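## Task

Find the yellow sponge whose shelf-edge label (the label right beneath it) reads T32, and set it on the desk so it rests there by itself, not held up by the robot. The robot must not tip over or be left leaning.

## Robot and tools

ROBOT. TidyBot++: a four-caster mobile base (0.54 m long, 0.50 m wide, 0.38 m high) with one seven-joint arm and a two-finger gripper. The shoulder sits 0.12 m ahead of the base centre, 0.68 m up. Two cameras: base_camera (fixed on the base, looking forward and down) and wrist_camera (on the hand, looking where the hand points). Loose objects may occasionally get nudged by something else.

FRAMES. Base frame: origin on the floor below the base centre, x forward, y left, z up. hand_pose is reported in it, as the point between the finger pads; the hand's z axis runs out along the fingers, its y axis is the closing direction. Odometry frame = base frame at scene start; heading is positive to the left, -3.142 to 3.142. base_tilt is in degrees, positive when leaning forward or right.

execute_actions(actions, cameras). actions is a list holding one action or nothing (empty list = just report state and images). An action may contain:
- base: exactly one relative move from where the base last reported itself: translate_m (metres, forward +, -2 to 2), strafe_m (metres, left +, -2 to 2) or rotate_rad (radians, counter-clockwise from above +, -6.3 to 6.3). Moves needing over 8.667 s are refused.
- joints: absolute targets by name, radians: joint_1_rad (any angle; + is clockwise from above, opposite to rotate_rad), joint_2_rad shoulder -2.249 to 2.249, joint_3_rad any angle, joint_4_rad elbow -2.579 to 2.579, joint_5_rad any angle, joint_6_rad wrist -2.099 to 2.099, joint_7_rad any angle (hand down: + is counter-clockwise from above; at 1.57 fingers open left/right). gripper_pos is 0 (open, ~85 mm gap) to 1 (closed); gap ≈ 85·(1−gripper_pos) mm. Any-angle joints go the short way; send steps below half a turn to go further.
- speeds: optional caps for this action only: translate_m/strafe_m 0.05–0.5 m/s, rotate_rad 0.1–1.57 rad/s (top values are defaults).
All motions in an action start together. An action lasts at most 15 s. Unknown keys or out-of-range values make the whole call refused with nothing moving. A joint or base omitted from an action may still be pushing at its earlier target. cameras: list of base_camera, wrist_camera or all; omitted/null/all gives both, [] gives none.

wait(seconds): 0–10 s, commands nothing, returns state and images. zoom_image(camera, region): region [x0,y0,x1,y1] pixels of that camera's latest full image, at most 504×504; useful for reading labels. read_manual(section): only URDF licence text. finished_scene(scene): ends the current scene (pass its number) once the goal holds; irreversible, and its result gives the next task. Replying without a tool call ends everything.

ARM GEOMETRY. With joint_1_rad=0, joint_3_rad=3.14, joint_5_rad=0 (roughly the start), the arm stays in the vertical x–z plane. Angles from vertical (forward +): upper arm (0.42 m) = j2; forearm (0.31 m) = j2−j4; hand (0.31 m to hand point) = j2−j4−j6. Reach ahead of shoulder = Σ length·sin(angle); height above shoulder = Σ length·cos(angle). The arm starts folded, hand down, wrist up to 0.08 m past the base front. A downward hand reaches at most about 0.94 m high, and only near the base. Closed fingertips extend ~20 mm beyond the hand point.

RESULT LINES. base_status/joint_status: done (base: wheels turned the commanded amount, even if slipping), off_target (stopped away from target, may still push), contact_stop/time_out (target dropped, holds position), not_followed (self-collision check withheld arm targets; a 'joint command not followed' line with 'cause:'; gripper still acts; withheld targets may be retried later), limit_stop_at_motor_heat. on_its_own lists uncommanded motion. Gripper at 1 reading done means nothing grasped; off_target shows the width at which an object stopped it. motor_effort is percent of max (peak in brackets), noisy and biased. Motor temperatures per joint; MOTOR HOT from 60 °C, OVER-TEMPERATURE FAULT at 75 °C (arm sinks). ARM HIT = hard contact with base or itself. A torque sensor at its limit (joints 1–4: 104.5 N m, warning 56.7; joints 5–7: 51.3, warning 29.4) freezes the arm and gripper for 10 s and skips the rest of the call; the base keeps going.

ACCURACY. Friction leaves joints slightly off while still 'done'; hand often 1–2 cm off, more when extended. To correct, send each joint its last command plus (wanted − read). Loads make the arm sag; never command a holding joint to its read angle. hand_pose itself may be off; trust images. Odometry counts wheel turns, so slipping and blocked pushes show as travel; drift of several cm/degrees builds up. Camera calibration (K, distortion, T_world_to_cam in base frame) is given for both cameras with small per-scene errors; the wrist camera's pose error grows with arm pose.

AVOID. Driving while the arm is snagged on something ~0.8 m or higher can tip the robot; horizontal force on a raised hand can lift wheels; back the arm or base away to straighten. A blocked base pushes hard until timeout. Don't drive the arm into things, drop, slam or shove objects, or leave the object held by the robot. Holding loads for long heats motors, even while you think. The robot holds its last command during your thinking time.

Each tool is called after "Call:" as name([rows], argument=value, ...), one row to a line, values as JSON.

## Session

Call:
execute_actions(actions=[])

Scene clock: 0.00 s.
Motor temperatures (°C, as the motors report them): [31 27 28 27 37 35 34]
base_odometry: x=+0.000 y=+0.000 heading=+0.000 (m, m, rad; odometry frame)
base_tilt: forward=+0.3 right=+0.0 (deg)
base_status: not commanded
joint_positions: joint_1_rad=+0.001 joint_2_rad=-0.294 joint_3_rad=+3.135 joint_4_rad=-2.526 joint_5_rad=-0.027 joint_6_rad=-0.819 joint_7_rad=+1.563 gripper_pos=+0.000
joint_status: not commanded
motor_effort: joint_1_rad=+1 joint_2_rad=-1 joint_3_rad=+1 joint_4_rad=+13 joint_5_rad=-1 joint_6_rad=+1 joint_7_rad=+0 (%)
hand_pose: x=+0.2730 y=+0.0080 z=+0.5814 quat_wxyz=(-0.010, +0.999, -0.010, +0.045) (m; base frame)
pictures: base_camera, wrist_camera
Images, in order (width x height): base_camera 644x364, wrist_camera 644x476.

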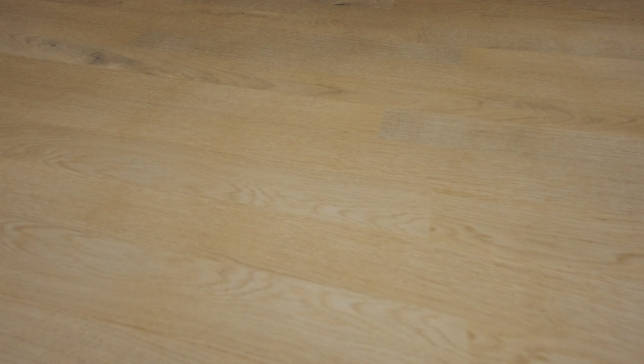

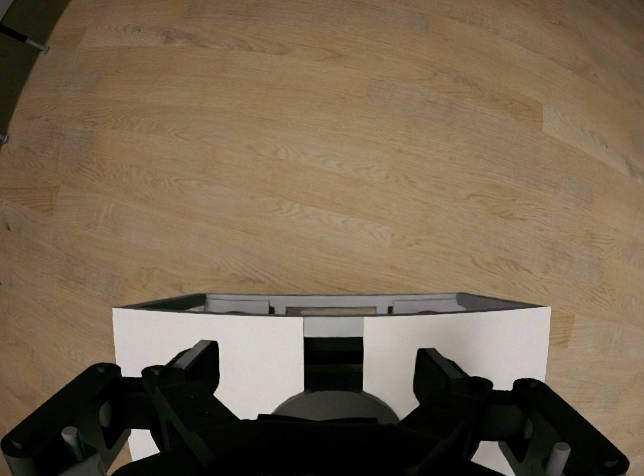

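Call:
execute_actions([
  {"joints":{"joint_6_rad":0.45},"base":{"rotate_rad":0.6}},
])

Scene clock: 4.37 s.
Motor temperatures (°C, as the motors report them): [31 27 28 27 37 35 34]
base_odometry: x=+0.000 y=+0.000 heading=+0.599 (m, m, rad; odometry frame)
base_tilt: forward=+0.2 right=+0.0 (deg)
base_status: done
joint_positions: joint_1_rad=+0.001 joint_2_rad=-0.294 joint_3_rad=+3.135 joint_4_rad=-2.526 joint_5_rad=-0.027 joint_6_rad=+0.442 joint_7_rad=+1.563 gripper_pos=+0.000
joint_status: all done
motor_effort: joint_1_rad=+1(0) joint_2_rad=-7(7) joint_3_rad=+1(2) joint_4_rad=+17(17) joint_5_rad=-1(1) joint_6_rad=+8(9) joint_7_rad=+0(0) (%)
hand_pose: x=+0.5489 y=+0.0004 z=+0.8239 quat_wxyz=(-0.007, +0.780, -0.013, +0.626) (m; base frame)
pictures: base_camera, wrist_camera
camera_calibration (this result's frames):
wrist_camera: T_world_to_cam=[[-0.022231, -0.999752, 0.00148429, 0.011783], [-0.254851, 0.00423137, -0.966971, 0.988478], [0.966725, -0.021875, -0.254882, -0.186934], [0, 0, 0, 1]] pos_world=[0.43289, 0.00350826, 0.908166]
Images, in order (width x height): base_camera 644x364, wrist_camera 644x476.

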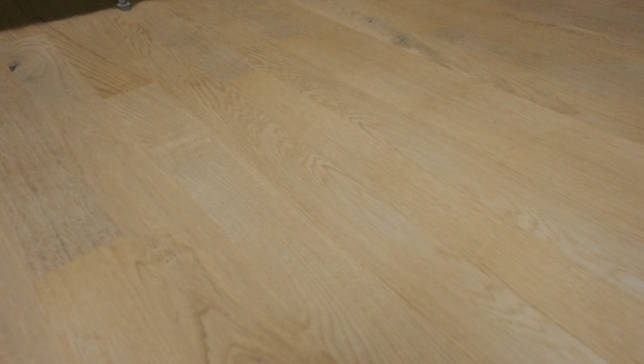

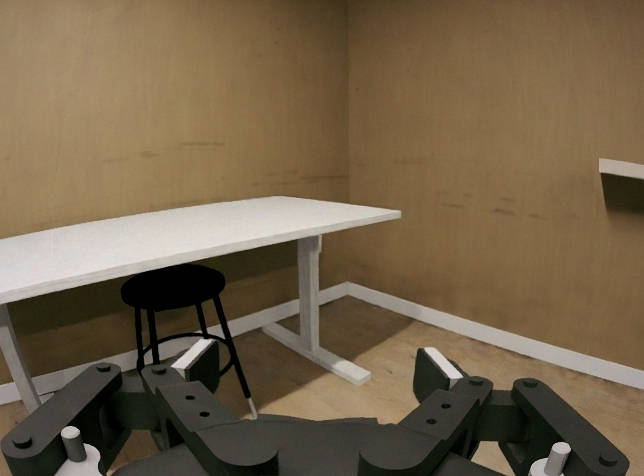

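Call:
execute_actions([
  {"joints":{"joint_6_rad":0.65},"base":{"rotate_rad":-0.9}},
])

Scene clock: 8.10 s.
Motor temperatures (°C, as the motors report them): [31 27 28 27 37 35 34]
base_odometry: x=+0.000 y=+0.000 heading=-0.300 (m, m, rad; odometry frame)
base_tilt: forward=+0.3 right=+0.0 (deg)
base_status: done
joint_positions: joint_1_rad=+0.001 joint_2_rad=-0.294 joint_3_rad=+3.135 joint_4_rad=-2.523 joint_5_rad=-0.027 joint_6_rad=+0.638 joint_7_rad=+1.563 gripper_pos=+0.000
joint_status: all done
motor_effort: joint_1_rad=+0(1) joint_2_rad=-7(8) joint_3_rad=+1(2) joint_4_rad=+17(19) joint_5_rad=+0(0) joint_6_rad=+9(10) joint_7_rad=+0(0) (%)
hand_pose: x=+0.5569 y=-0.0009 z=+0.8863 quat_wxyz=(-0.006, +0.714, -0.013, +0.700) (m; base frame)
pictures: base_camera, wrist_camera
camera_calibration (this result's frames):
wrist_camera: T_world_to_cam=[[-0.026045, -0.99966, -0.00120107, 0.0151318], [-0.0581196, 0.00271368, -0.998306, 0.969058], [0.99797, -0.0259311, -0.0581705, -0.370535], [0, 0, 0, 1]] pos_world=[0.426499, 0.00288851, 0.94588]
Images, in order (width x height): base_camera 644x364, wrist_camera 644x476.

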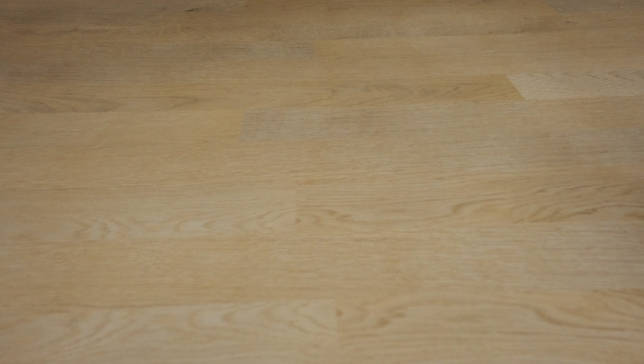

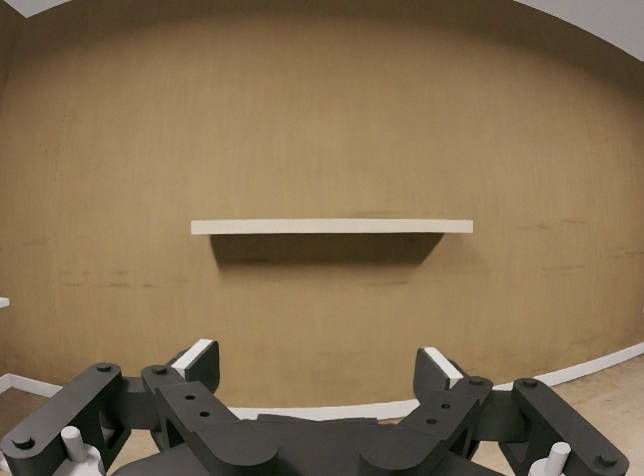

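Call:
execute_actions([
  {"joints":{"joint_6_rad":0.5},"base":{"rotate_rad":-1.5}},
])

Scene clock: 14.20 s.
Motor temperatures (°C, as the motors report them): [31 27 28 27 37 35 34]
base_odometry: x=+0.000 y=+0.000 heading=-1.799 (m, m, rad; odometry frame)
base_tilt: forward=+0.3 right=+0.0 (deg)
base_status: done
joint_positions: joint_1_rad=+0.001 joint_2_rad=-0.294 joint_3_rad=+3.135 joint_4_rad=-2.524 joint_5_rad=-0.027 joint_6_rad=+0.517 joint_7_rad=+1.563 gripper_pos=+0.000
joint_status: all done
motor_effort: joint_1_rad=+0(2) joint_2_rad=-7(8) joint_3_rad=+1(2) joint_4_rad=+17(18) joint_5_rad=-1(0) joint_6_rad=+8(11) joint_7_rad=+0(1) (%)
hand_pose: x=+0.5536 y=-0.0001 z=+0.8479 quat_wxyz=(-0.006, +0.755, -0.013, +0.655) (m; base frame)
pictures: base_camera, wrist_camera
camera_calibration (this result's frames):
wrist_camera: T_world_to_cam=[[-0.0237563, -0.999718, 0.000526727, 0.0130199], [-0.179733, 0.00375269, -0.983708, 0.985542], [0.983429, -0.0234639, -0.179771, -0.258271], [0, 0, 0, 1]] pos_world=[0.431435, 0.00325774, 0.92305]
Images, in order (width x height): base_camera 644x364, wrist_camera 644x476.

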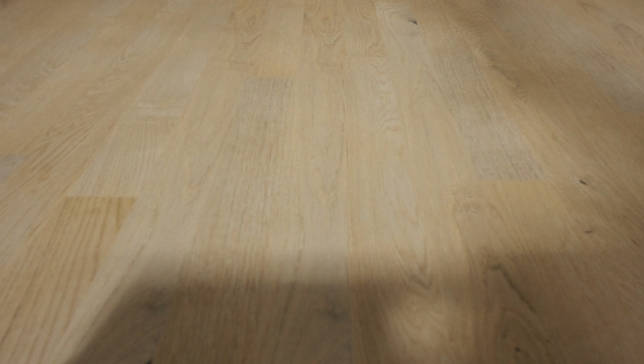

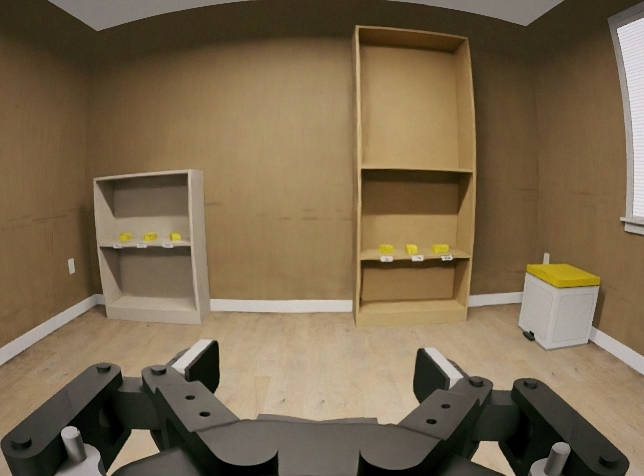

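Call:
zoom_image(camera="wrist_camera", region=[350, 225, 480, 285])

Call:
zoom_image(camera="wrist_camera", region=[90, 215, 210, 270])

Region (350, 225, 480, 285) of wrist_camera's 644x476 image, scaled by 3.877; it fills the top 233 rows of this view, and the rest is white.

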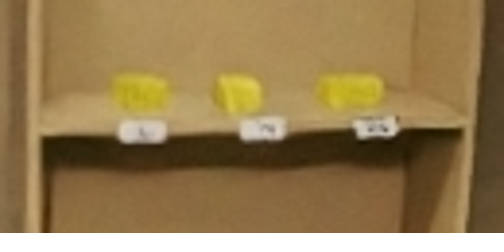

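Region (90, 215, 210, 270) of wrist_camera's 644x476 image, scaled by 4.200; it fills the top 231 rows of this view, and the rest is white.

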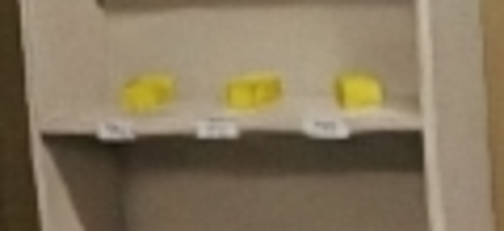

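Call:
execute_actions([
  {"base":{"translate_m":1.0},"joints":{"joint_6_rad":0.4}},
])

Scene clock: 23.00 s.
Motor temperatures (°C, as the motors report them): [31 27 28 27 37 35 34]
base_odometry: x=-0.227 y=-0.974 heading=-1.799 (m, m, rad; odometry frame)
base_tilt: forward=+0.3 right=+0.0 (deg)
base_status: done
joint_positions: joint_1_rad=+0.001 joint_2_rad=-0.294 joint_3_rad=+3.135 joint_4_rad=-2.525 joint_5_rad=-0.027 joint_6_rad=+0.419 joint_7_rad=+1.563 gripper_pos=+0.000
joint_status: all done
motor_effort: joint_1_rad=+0(0) joint_2_rad=-7(10) joint_3_rad=+0(1) joint_4_rad=+17(19) joint_5_rad=-1(0) joint_6_rad=+10(9) joint_7_rad=+1(0) (%)
hand_pose: x=+0.5475 y=+0.0005 z=+0.8176 quat_wxyz=(-0.007, +0.787, -0.013, +0.617) (m; base frame)
pictures: base_camera, wrist_camera
camera_calibration (this result's frames):
wrist_camera: T_world_to_cam=[[-0.02177, -0.999762, 0.00169986, 0.0114788], [-0.275653, 0.00436802, -0.961247, 0.988748], [0.961011, -0.0213949, -0.275682, -0.167018], [0, 0, 0, 1]] pos_world=[0.433307, 0.00358383, 0.904368]
Images, in order (width x height): base_camera 644x364, wrist_camera 644x476.

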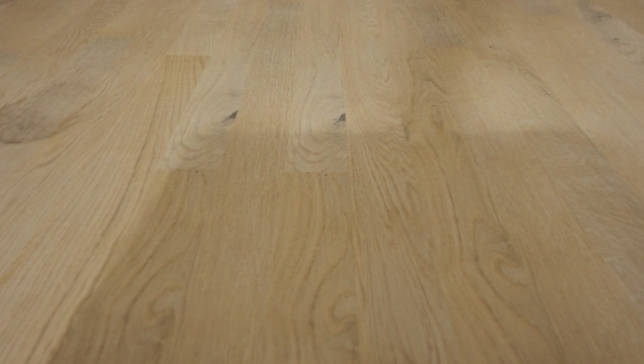

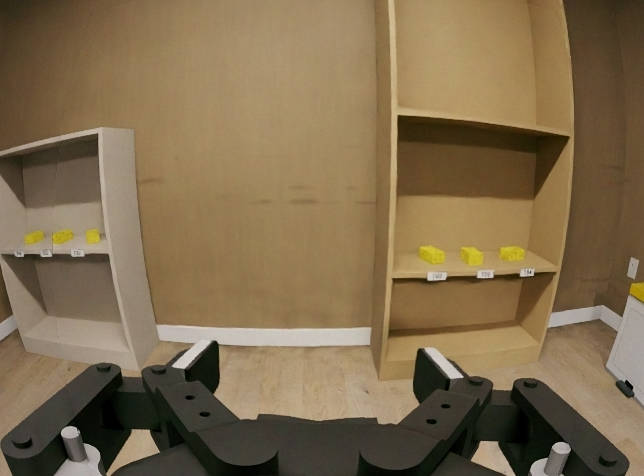

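Call:
zoom_image(camera="wrist_camera", region=[400, 235, 560, 295])

Call:
zoom_image(camera="wrist_camera", region=[0, 220, 120, 270])

Region (400, 235, 560, 295) of wrist_camera's 644x476 image, scaled by 3.150; it fills the top 189 rows of this view, and the rest is white.

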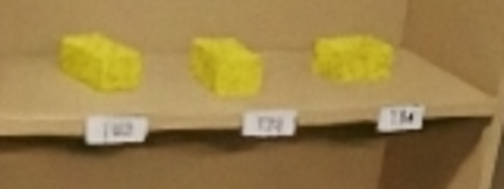

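Region (0, 220, 120, 270) of wrist_camera's 644x476 image, scaled by 4.200; it fills the top 210 rows of this view, and the rest is white.

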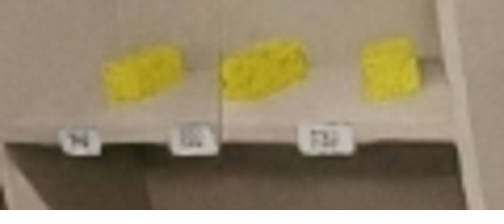

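Call:
zoom_image(camera="wrist_camera", region=[0, 120, 170, 380])

Call:
zoom_image(camera="wrist_camera", region=[420, 262, 500, 288])

Region (0, 120, 170, 380) of wrist_camera's 644x476 image, scaled by 1.938; it fills the left 330 columns of this view, and the rest is white.

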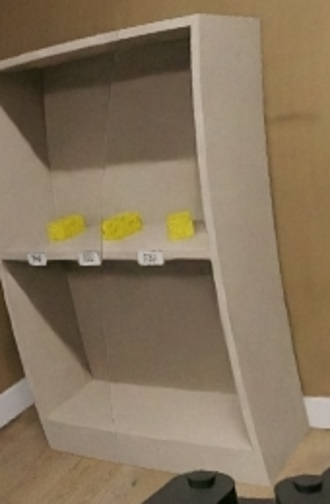

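Region (420, 262, 500, 288) of wrist_camera's 644x476 image, scaled by 6.300; it fills the top 164 rows of this view, and the rest is white.

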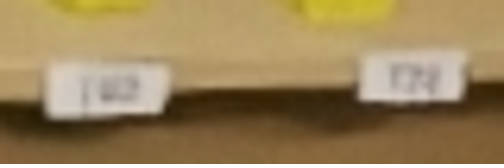

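Call:
execute_actions([
  {"base":{"translate_m":0.5},"joints":{"joint_6_rad":0.3,"joint_1_rad":0.35}},
], cameras=["wrist_camera"])

Scene clock: 39.07 s.
Motor temperatures (°C, as the motors report them): [31 27 28 27 37 35 34]
base_odometry: x=-0.341 y=-1.461 heading=-1.800 (m, m, rad; odometry frame)
base_tilt: forward=+0.3 right=+0.0 (deg)
base_status: done
joint_positions: joint_1_rad=+0.328 joint_2_rad=-0.294 joint_3_rad=+3.135 joint_4_rad=-2.525 joint_5_rad=-0.027 joint_6_rad=+0.331 joint_7_rad=+1.563 gripper_pos=+0.000
joint_status: all done
motor_effort: joint_1_rad=+1(0) joint_2_rad=-6(10) joint_3_rad=+1(1) joint_4_rad=+17(18) joint_5_rad=+0(0) joint_6_rad=+9(8) joint_7_rad=+0(0) (%)
hand_pose: x=+0.5179 y=-0.1341 z=+0.7911 quat_wxyz=(+0.088, +0.800, -0.145, +0.575) (m; base frame)
pictures: wrist_camera
camera_calibration (this result's frames):
wrist_camera: T_world_to_cam=[[-0.339948, -0.940441, 0.00257036, 0.0483285], [-0.339066, 0.120014, -0.933076, 0.981762], [0.877194, -0.318069, -0.35967, -0.0786496], [0, 0, 0, 1]] pos_world=[0.418302, -0.0973915, 0.887646]
Images, in order (width x height): wrist_camera 644x476.

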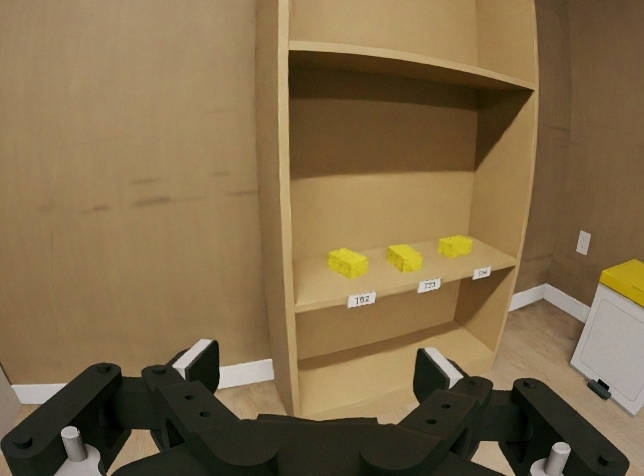

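Call:
zoom_image(camera="wrist_camera", region=[340, 260, 500, 315])

Region (340, 260, 500, 315) of wrist_camera's 644x476 image, scaled by 3.150; it fills the top 173 rows of this view, and the rest is white.

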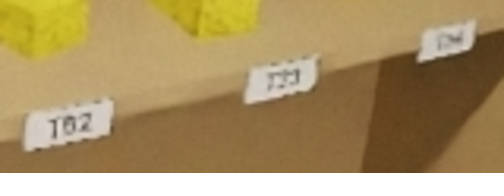

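Call:
execute_actions([
  {"base":{"strafe_m":1.05},"joints":{"joint_1_rad":-0.02}},
])

Scene clock: 50.53 s.
Motor temperatures (°C, as the motors report them): [31 27 28 27 37 35 34]
base_odometry: x=+0.681 y=-1.700 heading=-1.800 (m, m, rad; odometry frame)
base_tilt: forward=+0.3 right=+0.0 (deg)
base_status: done
joint_positions: joint_1_rad=+0.001 joint_2_rad=-0.294 joint_3_rad=+3.135 joint_4_rad=-2.525 joint_5_rad=-0.027 joint_6_rad=+0.331 joint_7_rad=+1.563 gripper_pos=+0.000
joint_status: all done
motor_effort: joint_1_rad=+0(0) joint_2_rad=-7(8) joint_3_rad=+1(2) joint_4_rad=+17(16) joint_5_rad=+0(0) joint_6_rad=+9(9) joint_7_rad=+0(1) (%)
hand_pose: x=+0.5398 y=+0.0011 z=+0.7910 quat_wxyz=(-0.007, +0.813, -0.013, +0.582) (m; base frame)
pictures: base_camera, wrist_camera
camera_calibration (this result's frames):
wrist_camera: T_world_to_cam=[[-0.0197635, -0.999801, 0.00257377, 0.0102224], [-0.359995, 0.00471449, -0.932942, 0.984177], [0.932745, -0.0193647, -0.360016, -0.0849349], [0, 0, 0, 1]] pos_world=[0.433723, 0.00393578, 0.887576]
Images, in order (width x height): base_camera 644x364, wrist_camera 644x476.

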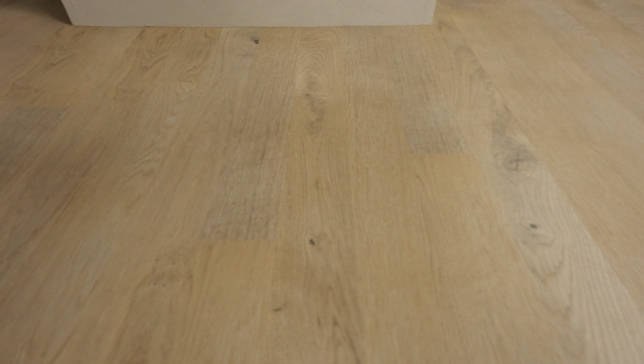

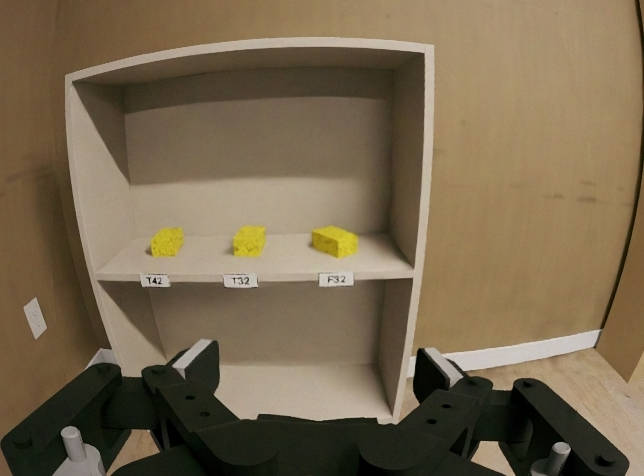

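Call:
zoom_image(camera="wrist_camera", region=[200, 215, 300, 295])

Region (200, 215, 300, 295) of wrist_camera's 644x476 image, scaled by 5.040; it fills the top 403 rows of this view, and the rest is white.

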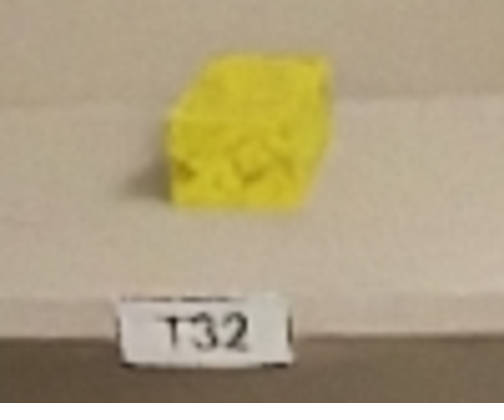

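Call:
execute_actions([
  {"base":{"strafe_m":0.16},"joints":{"joint_2_rad":0.45,"joint_4_rad":-2.26,"joint_6_rad":0.62}},
], cameras=[])

Call:
execute_actions([
  {"base":{"translate_m":0.3}},
])

Scene clock: 66.53 s.
Motor temperatures (°C, as the motors report them): [31 27 28 28 37 35 34]
base_odometry: x=+0.837 y=-1.737 heading=-1.800 (m, m, rad; odometry frame)
base_tilt: forward=+0.3 right=+0.0 (deg)
base_status: done
joint_positions: joint_1_rad=-0.003 joint_2_rad=+0.433 joint_3_rad=+3.135 joint_4_rad=-2.279 joint_5_rad=-0.027 joint_6_rad=+0.588 joint_7_rad=+1.563 gripper_pos=+0.000
joint_status: all done
motor_effort: joint_1_rad=+1(2) joint_2_rad=-27(30) joint_3_rad=+0(2) joint_4_rad=+10(17) joint_5_rad=-1(0) joint_6_rad=+8(9) joint_7_rad=+0(0) (%)
hand_pose: x=+0.6913 y=+0.0019 z=+0.6143 quat_wxyz=(-0.004, +0.873, -0.014, +0.487) (m; base frame)
pictures: none
No camera images: the call's "cameras" was empty. Leave "cameras" out to get every camera's image.

Scene clock: 68.37 s.
Motor temperatures (°C, as the motors report them): [31 27 28 28 37 35 34]
base_odometry: x=+0.769 y=-2.029 heading=-1.800 (m, m, rad; odometry frame)
base_tilt: forward=+0.3 right=+0.0 (deg)
base_status: done
joint_positions: joint_1_rad=-0.003 joint_2_rad=+0.436 joint_3_rad=+3.135 joint_4_rad=-2.271 joint_5_rad=-0.027 joint_6_rad=+0.591 joint_7_rad=+1.563 gripper_pos=+0.000
joint_status: not commanded
motor_effort: joint_1_rad=+0(1) joint_2_rad=-27(30) joint_3_rad=+1(0) joint_4_rad=+10(12) joint_5_rad=-1(1) joint_6_rad=+8(8) joint_7_rad=+1(1) (%)
hand_pose: x=+0.6952 y=+0.0019 z=+0.6167 quat_wxyz=(-0.004, +0.871, -0.014, +0.491) (m; base frame)
pictures: base_camera, wrist_camera
camera_calibration (this result's frames):
wrist_camera: T_world_to_cam=[[-0.0194302, -0.999769, 0.00920445, 0.0102104], [-0.551518, 0.00303884, -0.834157, 0.9497], [0.833936, -0.0212842, -0.55145, -0.105903], [0, 0, 0, 1]] pos_world=[0.612291, 0.00506795, 0.733705]
Images, in order (width x height): base_camera 644x364, wrist_camera 644x476.

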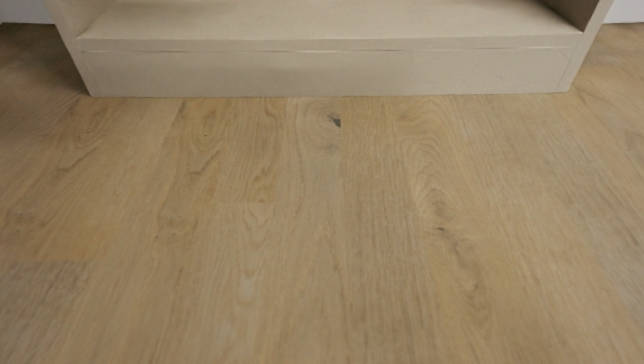

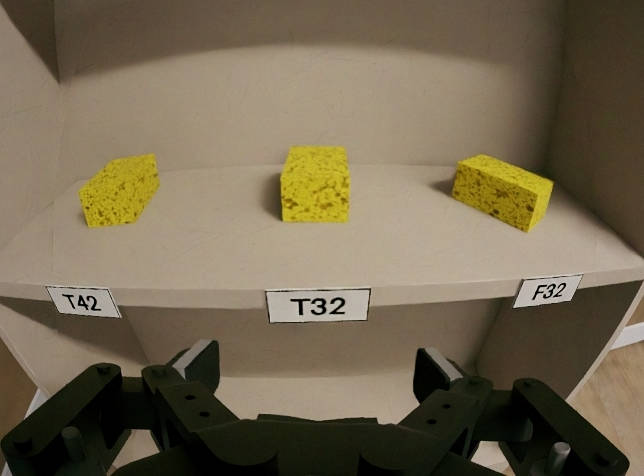

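Call:
execute_actions([
  {"base":{"translate_m":0.08}},
])

Scene clock: 77.07 s.
Motor temperatures (°C, as the motors report them): [31 27 28 28 37 35 34]
base_odometry: x=+0.751 y=-2.107 heading=-1.799 (m, m, rad; odometry frame)
base_tilt: forward=+0.3 right=+0.0 (deg)
base_status: done
joint_positions: joint_1_rad=-0.003 joint_2_rad=+0.437 joint_3_rad=+3.135 joint_4_rad=-2.268 joint_5_rad=-0.027 joint_6_rad=+0.591 joint_7_rad=+1.563 gripper_pos=+0.000
joint_status: not commanded
motor_effort: joint_1_rad=+0(1) joint_2_rad=-28(31) joint_3_rad=+0(1) joint_4_rad=+10(12) joint_5_rad=+0(0) joint_6_rad=+8(9) joint_7_rad=+0(0) (%)
hand_pose: x=+0.6966 y=+0.0019 z=+0.6172 quat_wxyz=(-0.004, +0.871, -0.014, +0.491) (m; base frame)
pictures: base_camera, wrist_camera
camera_calibration (this result's frames):
wrist_camera: T_world_to_cam=[[-0.0194687, -0.999769, 0.00914792, 0.0102978], [-0.549622, 0.00305889, -0.835408, 0.95038], [0.835187, -0.0212922, -0.549554, -0.108781], [0, 0, 0, 1]] pos_world=[0.613402, 0.00507213, 0.73408]
Images, in order (width x height): base_camera 644x364, wrist_camera 644x476.

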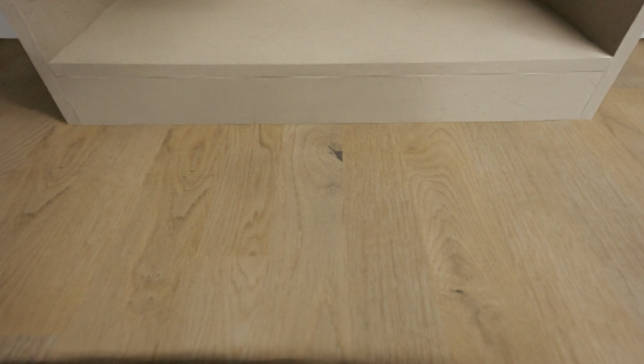

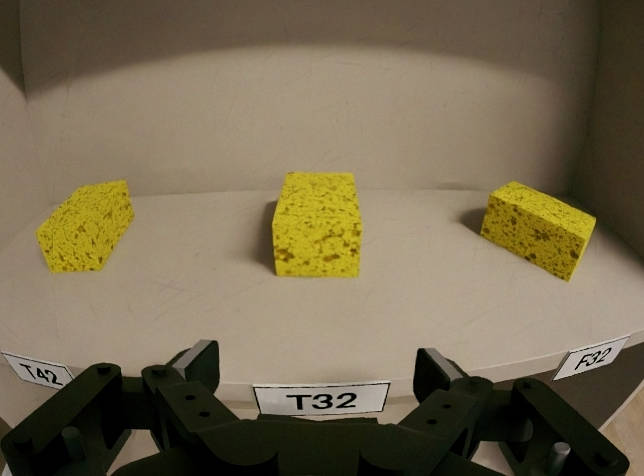

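Call:
execute_actions([
  {"base":{"translate_m":0.155},"joints":{"joint_2_rad":0.487},"speeds":{"translate_m":0.2}},
], cameras=["wrist_camera"])

Scene clock: 83.73 s.
Motor temperatures (°C, as the motors report them): [31 27 28 28 37 35 34]
base_odometry: x=+0.717 y=-2.259 heading=-1.799 (m, m, rad; odometry frame)
base_tilt: forward=+0.3 right=+0.0 (deg)
base_status: done
joint_positions: joint_1_rad=-0.003 joint_2_rad=+0.466 joint_3_rad=+3.135 joint_4_rad=-2.267 joint_5_rad=-0.027 joint_6_rad=+0.591 joint_7_rad=+1.563 gripper_pos=+0.000
joint_status: all done
motor_effort: joint_1_rad=+0(2) joint_2_rad=-28(29) joint_3_rad=+0(0) joint_4_rad=+10(12) joint_5_rad=-1(0) joint_6_rad=+7(9) joint_7_rad=+1(1) (%)
hand_pose: x=+0.6946 y=+0.0019 z=+0.6006 quat_wxyz=(-0.004, +0.878, -0.014, +0.479) (m; base frame)
pictures: wrist_camera
camera_calibration (this result's frames):
wrist_camera: T_world_to_cam=[[-0.0191998, -0.999768, 0.00978434, 0.00983632], [-0.573313, 0.00299157, -0.819331, 0.942232], [0.819111, -0.0213405, -0.573237, -0.0908653], [0, 0, 0, 1]] pos_world=[0.614812, 0.00507617, 0.719816]
Images, in order (width x height): wrist_camera 644x476.

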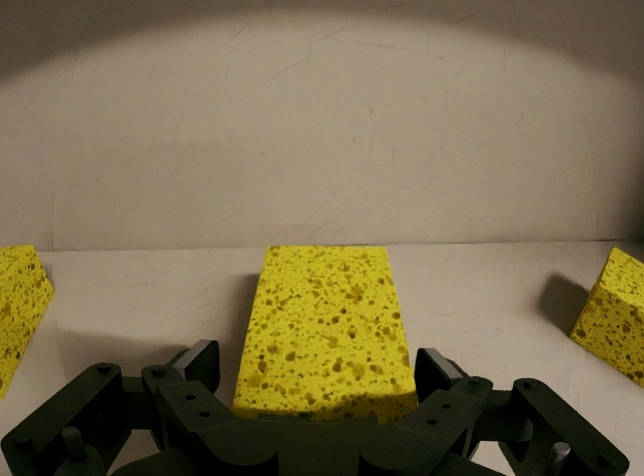

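Call:
execute_actions([
  {"joints":{"joint_2_rad":0.505,"gripper_pos":0.12}},
], cameras=[])

Call:
execute_actions([
  {"joints":{"gripper_pos":1.0}},
], cameras=["wrist_camera"])

Scene clock: 89.40 s.
Motor temperatures (°C, as the motors report them): [31 27 28 28 37 35 34]
base_odometry: x=+0.717 y=-2.259 heading=-1.799 (m, m, rad; odometry frame)
base_tilt: forward=+0.3 right=+0.0 (deg)
base_status: not commanded
joint_positions: joint_1_rad=-0.003 joint_2_rad=+0.482 joint_3_rad=+3.135 joint_4_rad=-2.267 joint_5_rad=-0.027 joint_6_rad=+0.591 joint_7_rad=+1.563 gripper_pos=+0.120
joint_status: all done
motor_effort: joint_1_rad=+0(0) joint_2_rad=-29(30) joint_3_rad=+0(0) joint_4_rad=+10(10) joint_5_rad=-1(0) joint_6_rad=+8(8) joint_7_rad=+1(0) (%)
hand_pose: x=+0.6933 y=+0.0019 z=+0.5918 quat_wxyz=(-0.004, +0.881, -0.014, +0.472) (m; base frame)
pictures: none
No camera images: the call's "cameras" was empty. Leave "cameras" out to get every camera's image.

Scene clock: 90.43 s.
Motor temperatures (°C, as the motors report them): [31 27 28 28 37 35 34]
base_odometry: x=+0.717 y=-2.259 heading=-1.799 (m, m, rad; odometry frame)
base_tilt: forward=+0.2 right=+0.0 (deg)
base_status: not commanded
joint_positions: joint_1_rad=-0.003 joint_2_rad=+0.482 joint_3_rad=+3.135 joint_4_rad=-2.267 joint_5_rad=-0.027 joint_6_rad=+0.597 joint_7_rad=+1.563 gripper_pos=+0.377
joint_status: gripper_pos off_target (ended at +0.377, target +1.000)
motor_effort: joint_1_rad=+0(0) joint_2_rad=-27(30) joint_3_rad=+0(0) joint_4_rad=+9(10) joint_5_rad=-1(0) joint_6_rad=+7(8) joint_7_rad=+0(0) (%)
hand_pose: x=+0.6942 y=+0.0019 z=+0.5929 quat_wxyz=(-0.004, +0.880, -0.014, +0.474) (m; base frame)
pictures: wrist_camera
camera_calibration (this result's frames):
wrist_camera: T_world_to_cam=[[-0.0191659, -0.999765, 0.0101169, 0.00964605], [-0.581908, 0.00292589, -0.813249, 0.938004], [0.813029, -0.0214738, -0.581827, -0.0856246], [0, 0, 0, 1]] pos_world=[0.615632, 0.00506061, 0.712915]
Images, in order (width x height): wrist_camera 644x476.

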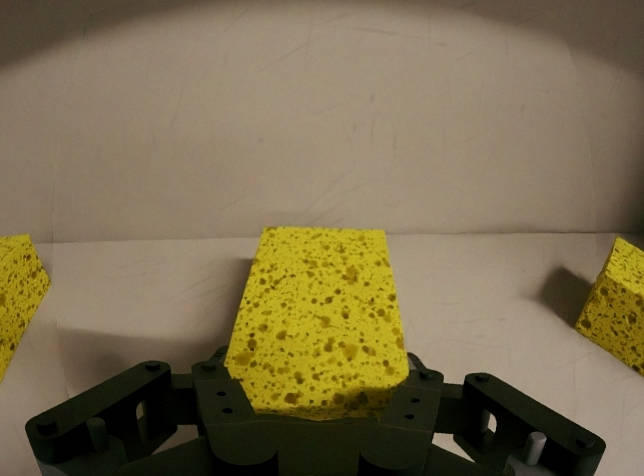

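Call:
execute_actions([
  {"joints":{"joint_2_rad":0.40}},
], cameras=["wrist_camera"])

Call:
execute_actions([
  {"base":{"translate_m":-2.0}},
], cameras=["wrist_camera"])

Scene clock: 107.53 s.
Motor temperatures (°C, as the motors report them): [31 27 28 28 37 35 34]
base_odometry: x=+0.717 y=-2.259 heading=-1.799 (m, m, rad; odometry frame)
base_tilt: forward=+0.3 right=+0.0 (deg)
base_status: not commanded
joint_positions: joint_1_rad=-0.003 joint_2_rad=+0.417 joint_3_rad=+3.135 joint_4_rad=-2.267 joint_5_rad=-0.027 joint_6_rad=+0.597 joint_7_rad=+1.563 gripper_pos=+0.377
joint_status: all done
motor_effort: joint_1_rad=+0(0) joint_2_rad=-28(31) joint_3_rad=+0(0) joint_4_rad=+11(10) joint_5_rad=-1(1) joint_6_rad=+8(8) joint_7_rad=+0(0) (%)
hand_pose: x=+0.6987 y=+0.0019 z=+0.6304 quat_wxyz=(-0.004, +0.864, -0.014, +0.503) (m; base frame)
pictures: wrist_camera
camera_calibration (this result's frames):
wrist_camera: T_world_to_cam=[[-0.019776, -0.999767, 0.0086648, 0.0107088], [-0.52791, 0.0030817, -0.849295, 0.956154], [0.84907, -0.0213699, -0.527848, -0.126717], [0, 0, 0, 1]] pos_world=[0.612567, 0.00505177, 0.745076]
Images, in order (width x height): wrist_camera 644x476.

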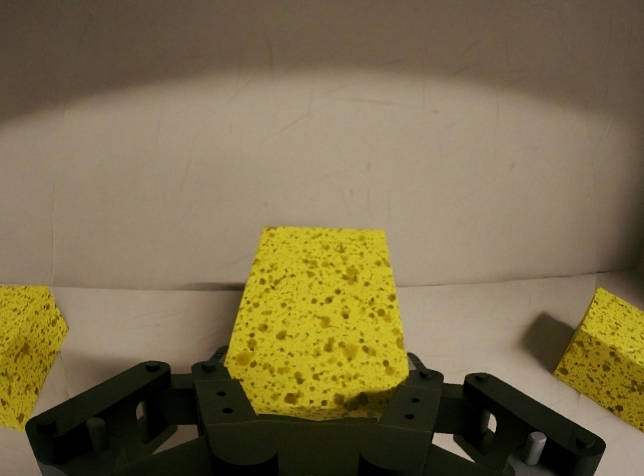

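Scene clock: 113.00 s.
Motor temperatures (°C, as the motors report them): [31 28 28 28 37 35 34]
base_odometry: x=+1.169 y=-0.310 heading=-1.799 (m, m, rad; odometry frame)
base_tilt: forward=+0.2 right=+0.0 (deg)
base_status: done
joint_positions: joint_1_rad=-0.004 joint_2_rad=+0.416 joint_3_rad=+3.135 joint_4_rad=-2.266 joint_5_rad=-0.027 joint_6_rad=+0.597 joint_7_rad=+1.563 gripper_pos=+0.377
joint_status: not commanded
motor_effort: joint_1_rad=+0(3) joint_2_rad=-28(30) joint_3_rad=+0(2) joint_4_rad=+11(13) joint_5_rad=-1(0) joint_6_rad=+9(9) joint_7_rad=+0(0) (%)
hand_pose: x=+0.6995 y=+0.0025 z=+0.6320 quat_wxyz=(-0.005, +0.864, -0.013, +0.504) (m; base frame)
pictures: wrist_camera
camera_calibration (this result's frames):
wrist_camera: T_world_to_cam=[[-0.0188222, -0.999786, 0.00858899, 0.0106691], [-0.525105, 0.00257466, -0.851033, 0.957105], [0.850829, -0.0205284, -0.525041, -0.129552], [0, 0, 0, 1]] pos_world=[0.613009, 0.0055431, 0.746416]
Images, in order (width x height): wrist_camera 644x476.

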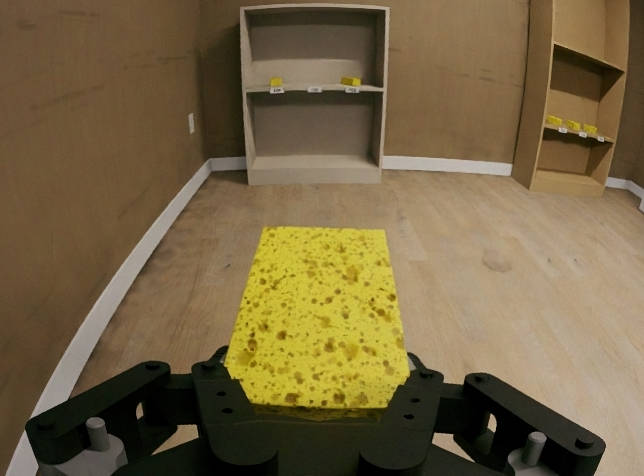

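Call:
execute_actions([
  {"base":{"rotate_rad":-2.93},"joints":{"joint_2_rad":0.095,"joint_4_rad":-1.81,"joint_6_rad":-0.24}},
])

Scene clock: 117.37 s.
Motor temperatures (°C, as the motors report them): [31 28 28 28 37 35 34]
base_odometry: x=+1.169 y=-0.310 heading=+1.555 (m, m, rad; odometry frame)
base_tilt: forward=+0.3 right=+0.0 (deg)
base_status: done
joint_positions: joint_1_rad=-0.011 joint_2_rad=+0.123 joint_3_rad=+3.135 joint_4_rad=-1.819 joint_5_rad=-0.027 joint_6_rad=-0.209 joint_7_rad=+1.563 gripper_pos=+0.377
joint_status: all done
motor_effort: joint_1_rad=+1(3) joint_2_rad=-25(29) joint_3_rad=+1(2) joint_4_rad=+18(17) joint_5_rad=-1(1) joint_6_rad=+8(8) joint_7_rad=+1(0) (%)
hand_pose: x=+0.7239 y=+0.0135 z=+0.8148 quat_wxyz=(-0.015, +0.880, -0.006, +0.475) (m; base frame)
pictures: base_camera, wrist_camera
camera_calibration (this result's frames):
wrist_camera: T_world_to_cam=[[0.00455244, -0.999987, -0.00234131, 0.0125506], [-0.580025, -0.000733317, -0.814598, 1.13548], [0.814586, 0.00506643, -0.580021, 0.0166145], [0, 0, 0, 1]] pos_world=[0.645013, 0.013299, 0.934623]
Images, in order (width x height): base_camera 644x364, wrist_camera 644x476.

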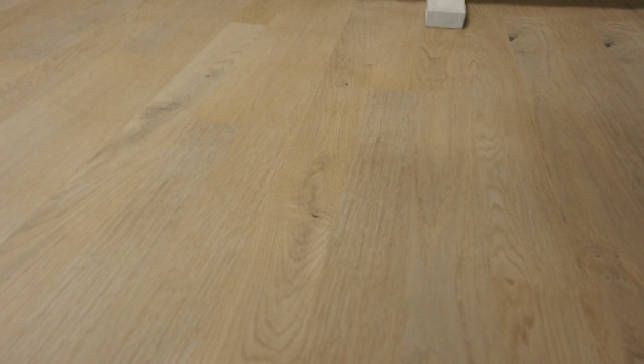

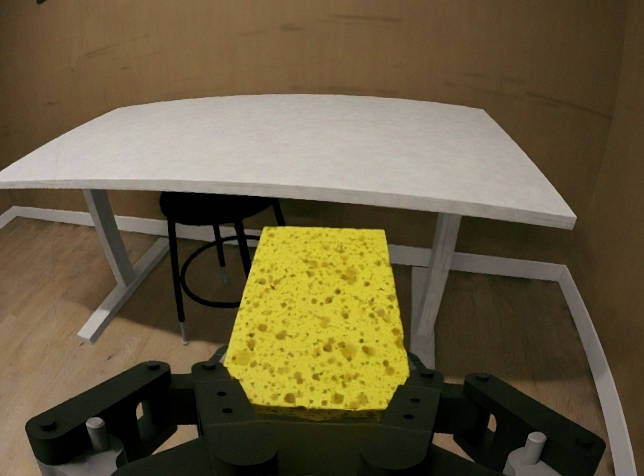

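Call:
execute_actions([
  {"base":{"translate_m":0.55}},
])

Scene clock: 122.40 s.
Motor temperatures (°C, as the motors report them): [31 28 28 28 37 35 34]
base_odometry: x=+1.178 y=+0.240 heading=+1.555 (m, m, rad; odometry frame)
base_tilt: forward=+0.3 right=+0.0 (deg)
base_status: done
joint_positions: joint_1_rad=-0.011 joint_2_rad=+0.112 joint_3_rad=+3.135 joint_4_rad=-1.819 joint_5_rad=-0.027 joint_6_rad=-0.212 joint_7_rad=+1.563 gripper_pos=+0.377
joint_status: not commanded
motor_effort: joint_1_rad=+0(1) joint_2_rad=-25(28) joint_3_rad=+0(0) joint_4_rad=+18(20) joint_5_rad=+0(1) joint_6_rad=+8(9) joint_7_rad=+1(0) (%)
hand_pose: x=+0.7216 y=+0.0135 z=+0.8208 quat_wxyz=(-0.015, +0.878, -0.006, +0.479) (m; base frame)
pictures: base_camera, wrist_camera
camera_calibration (this result's frames):
wrist_camera: T_world_to_cam=[[0.0046681, -0.999986, -0.00240487, 0.0125464], [-0.573571, -0.000707542, -0.819155, 1.13821], [0.819142, 0.00520327, -0.573567, 0.0133465], [0, 0, 0, 1]] pos_world=[0.641856, 0.0132821, 0.940059]
Images, in order (width x height): base_camera 644x364, wrist_camera 644x476.

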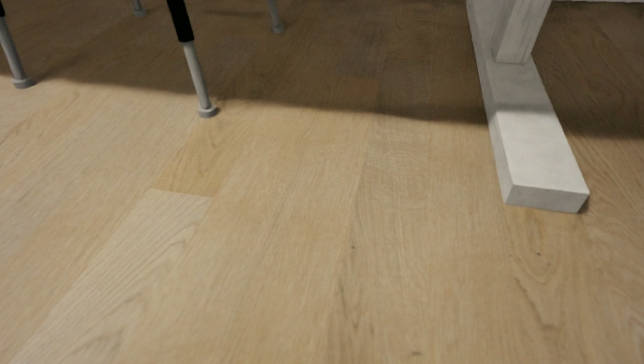

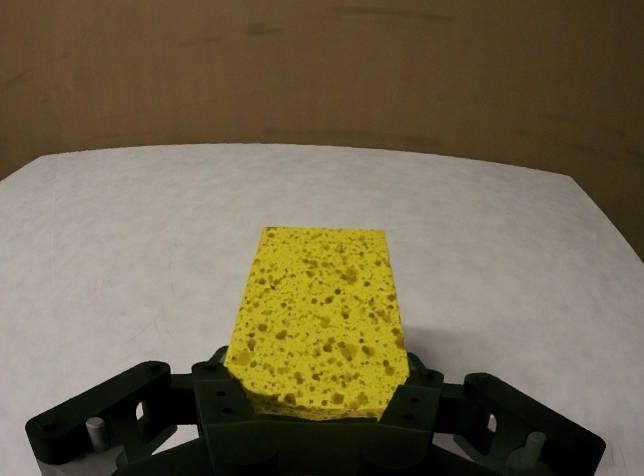

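Call:
execute_actions([
  {"joints":{"joint_2_rad":0.232,"joint_4_rad":-1.965,"joint_6_rad":0.045}},
], cameras=["wrist_camera"])

Scene clock: 130.90 s.
Motor temperatures (°C, as the motors report them): [31 28 28 28 37 35 34]
base_odometry: x=+1.178 y=+0.240 heading=+1.555 (m, m, rad; odometry frame)
base_tilt: forward=+0.3 right=+0.0 (deg)
base_status: not commanded
joint_positions: joint_1_rad=-0.011 joint_2_rad=+0.225 joint_3_rad=+3.135 joint_4_rad=-1.956 joint_5_rad=-0.027 joint_6_rad=+0.013 joint_7_rad=+1.563 gripper_pos=+0.377
joint_status: all done
motor_effort: joint_1_rad=+0(0) joint_2_rad=-27(30) joint_3_rad=+0(0) joint_4_rad=+17(18) joint_5_rad=-1(1) joint_6_rad=+8(8) joint_7_rad=+0(0) (%)
hand_pose: x=+0.7279 y=+0.0117 z=+0.7368 quat_wxyz=(-0.013, +0.884, -0.008, +0.468) (m; base frame)
pictures: wrist_camera
camera_calibration (this result's frames):
wrist_camera: T_world_to_cam=[[-0.000761693, -1, 0.0000693556, 0.012642], [-0.593951, 0.000396612, -0.804501, 1.07698], [0.804501, -0.000653977, -0.593952, -0.0142092], [0, 0, 0, 1]] pos_world=[0.651115, 0.0122056, 0.857991]
Images, in order (width x height): wrist_camera 644x476.

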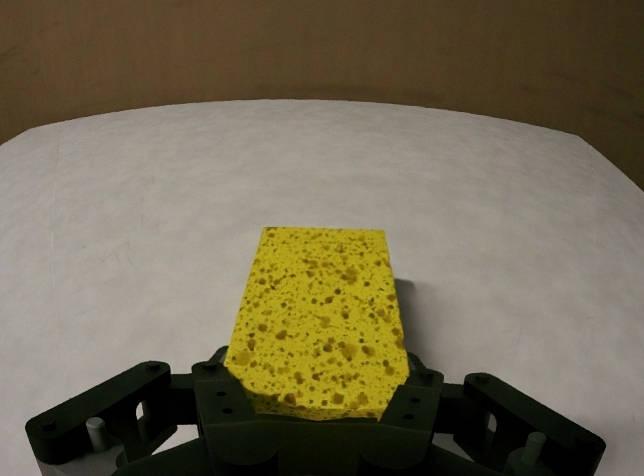

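Call:
execute_actions([
  {"joints":{"joint_2_rad":0.268,"joint_6_rad":0.075}},
], cameras=["wrist_camera"])

Scene clock: 134.83 s.
Motor temperatures (°C, as the motors report them): [31 28 28 28 37 35 34]
base_odometry: x=+1.178 y=+0.240 heading=+1.555 (m, m, rad; odometry frame)
base_tilt: forward=+0.2 right=+0.0 (deg)
base_status: not commanded
joint_positions: joint_1_rad=-0.011 joint_2_rad=+0.247 joint_3_rad=+3.135 joint_4_rad=-1.956 joint_5_rad=-0.027 joint_6_rad=+0.047 joint_7_rad=+1.563 gripper_pos=+0.377
joint_status: all done
motor_effort: joint_1_rad=+0(0) joint_2_rad=-27(28) joint_3_rad=+0(0) joint_4_rad=+16(17) joint_5_rad=-1(1) joint_6_rad=+8(8) joint_7_rad=+0(0) (%)
hand_pose: x=+0.7349 y=+0.0115 z=+0.7324 quat_wxyz=(-0.012, +0.881, -0.008, +0.473) (m; base frame)
pictures: wrist_camera
camera_calibration (this result's frames):
wrist_camera: T_world_to_cam=[[-0.00154547, -0.999999, 0.000233383, 0.0129241], [-0.583949, 0.000713017, -0.81179, 1.0756], [0.811789, -0.00139088, -0.583949, -0.0350939], [0, 0, 0, 1]] pos_world=[0.656604, 0.0121084, 0.852666]
Images, in order (width x height): wrist_camera 644x476.

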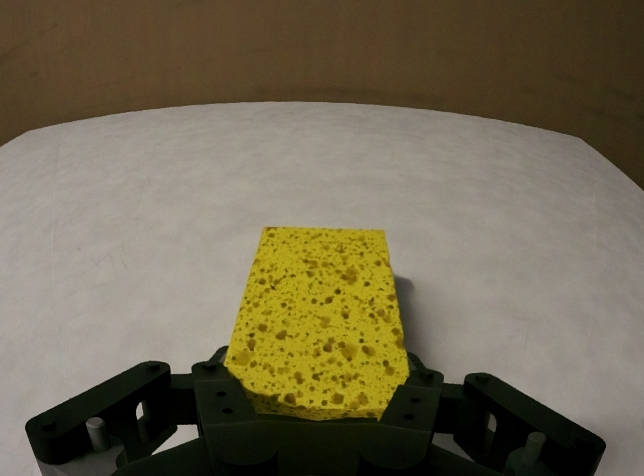

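Call:
execute_actions([
  {"joints":{"joint_2_rad":0.286}},
], cameras=["wrist_camera"])

Scene clock: 137.23 s.
Motor temperatures (°C, as the motors report them): [31 28 28 28 37 35 34]
base_odometry: x=+1.178 y=+0.240 heading=+1.555 (m, m, rad; odometry frame)
base_tilt: forward=+0.2 right=+0.0 (deg)
base_status: not commanded
joint_positions: joint_1_rad=-0.011 joint_2_rad=+0.249 joint_3_rad=+3.135 joint_4_rad=-1.956 joint_5_rad=-0.027 joint_6_rad=+0.050 joint_7_rad=+1.563 gripper_pos=+0.377
joint_status: all done
motor_effort: joint_1_rad=+0(0) joint_2_rad=-25(27) joint_3_rad=+1(0) joint_4_rad=+15(17) joint_5_rad=-1(1) joint_6_rad=+7(8) joint_7_rad=+0(0) (%)
hand_pose: x=+0.7356 y=+0.0115 z=+0.7321 quat_wxyz=(-0.012, +0.881, -0.008, +0.474) (m; base frame)
pictures: wrist_camera
camera_calibration (this result's frames):
wrist_camera: T_world_to_cam=[[-0.00162675, -0.999999, 0.000248855, 0.0129548], [-0.582768, 0.000745787, -0.812639, 1.07547], [0.812637, -0.00146698, -0.582768, -0.037367], [0, 0, 0, 1]] pos_world=[0.657139, 0.0120979, 0.852193]
Images, in order (width x height): wrist_camera 644x476.

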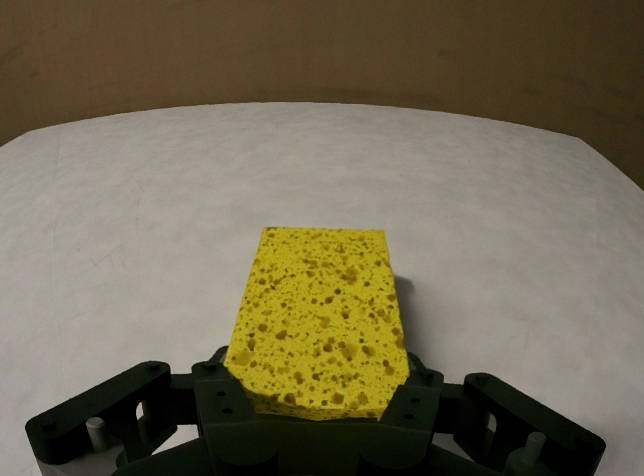

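Contact made. Release and retreat.

Call:
execute_actions([
  {"joints":{"joint_2_rad":0.255,"gripper_pos":0.0}},
], cameras=[])

Call:
execute_actions([
  {"joints":{"joint_2_rad":0.0}},
], cameras=["wrist_camera"])

Scene clock: 140.37 s.
Motor temperatures (°C, as the motors report them): [31 28 28 28 37 35 34]
base_odometry: x=+1.178 y=+0.240 heading=+1.555 (m, m, rad; odometry frame)
base_tilt: forward=+0.3 right=+0.0 (deg)
base_status: not commanded
joint_positions: joint_1_rad=-0.011 joint_2_rad=+0.248 joint_3_rad=+3.135 joint_4_rad=-1.956 joint_5_rad=-0.027 joint_6_rad=+0.050 joint_7_rad=+1.563 gripper_pos=+0.000
joint_status: all done
motor_effort: joint_1_rad=+0(0) joint_2_rad=-27(28) joint_3_rad=+0(0) joint_4_rad=+16(17) joint_5_rad=-1(0) joint_6_rad=+8(8) joint_7_rad=+1(0) (%)
hand_pose: x=+0.7355 y=+0.0115 z=+0.7324 quat_wxyz=(-0.012, +0.880, -0.008, +0.474) (m; base frame)
pictures: none
No camera images: the call's "cameras" was empty. Leave "cameras" out to get every camera's image.

Scene clock: 141.67 s.
Motor temperatures (°C, as the motors report them): [31 28 28 28 37 35 34]
base_odometry: x=+1.178 y=+0.240 heading=+1.555 (m, m, rad; odometry frame)
base_tilt: forward=+0.3 right=+0.0 (deg)
base_status: not commanded
joint_positions: joint_1_rad=-0.011 joint_2_rad=+0.006 joint_3_rad=+3.135 joint_4_rad=-1.956 joint_5_rad=-0.027 joint_6_rad=+0.050 joint_7_rad=+1.563 gripper_pos=+0.000
joint_status: all done
motor_effort: joint_1_rad=+0(0) joint_2_rad=-21(29) joint_3_rad=+1(0) joint_4_rad=+19(19) joint_5_rad=-1(1) joint_6_rad=+9(9) joint_7_rad=+1(0) (%)
hand_pose: x=+0.7054 y=+0.0112 z=+0.8790 quat_wxyz=(-0.014, +0.817, -0.007, +0.577) (m; base frame)
pictures: wrist_camera
camera_calibration (this result's frames):
wrist_camera: T_world_to_cam=[[-0.00131182, -0.999995, -0.00282669, 0.0150144], [-0.37009, 0.00311148, -0.928991, 1.1295], [0.928995, -0.000172533, -0.370093, -0.196218], [0, 0, 0, 1]] pos_world=[0.600321, 0.011466, 0.976715]
Images, in order (width x height): wrist_camera 644x476.

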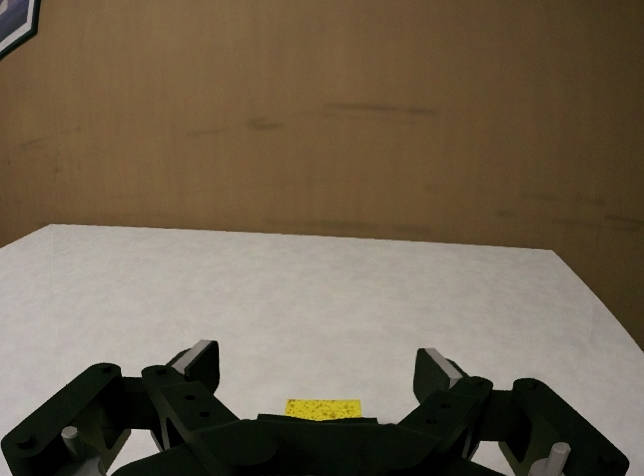

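Call:
finished_scene(scene=1)

The scene is finished: the task was done.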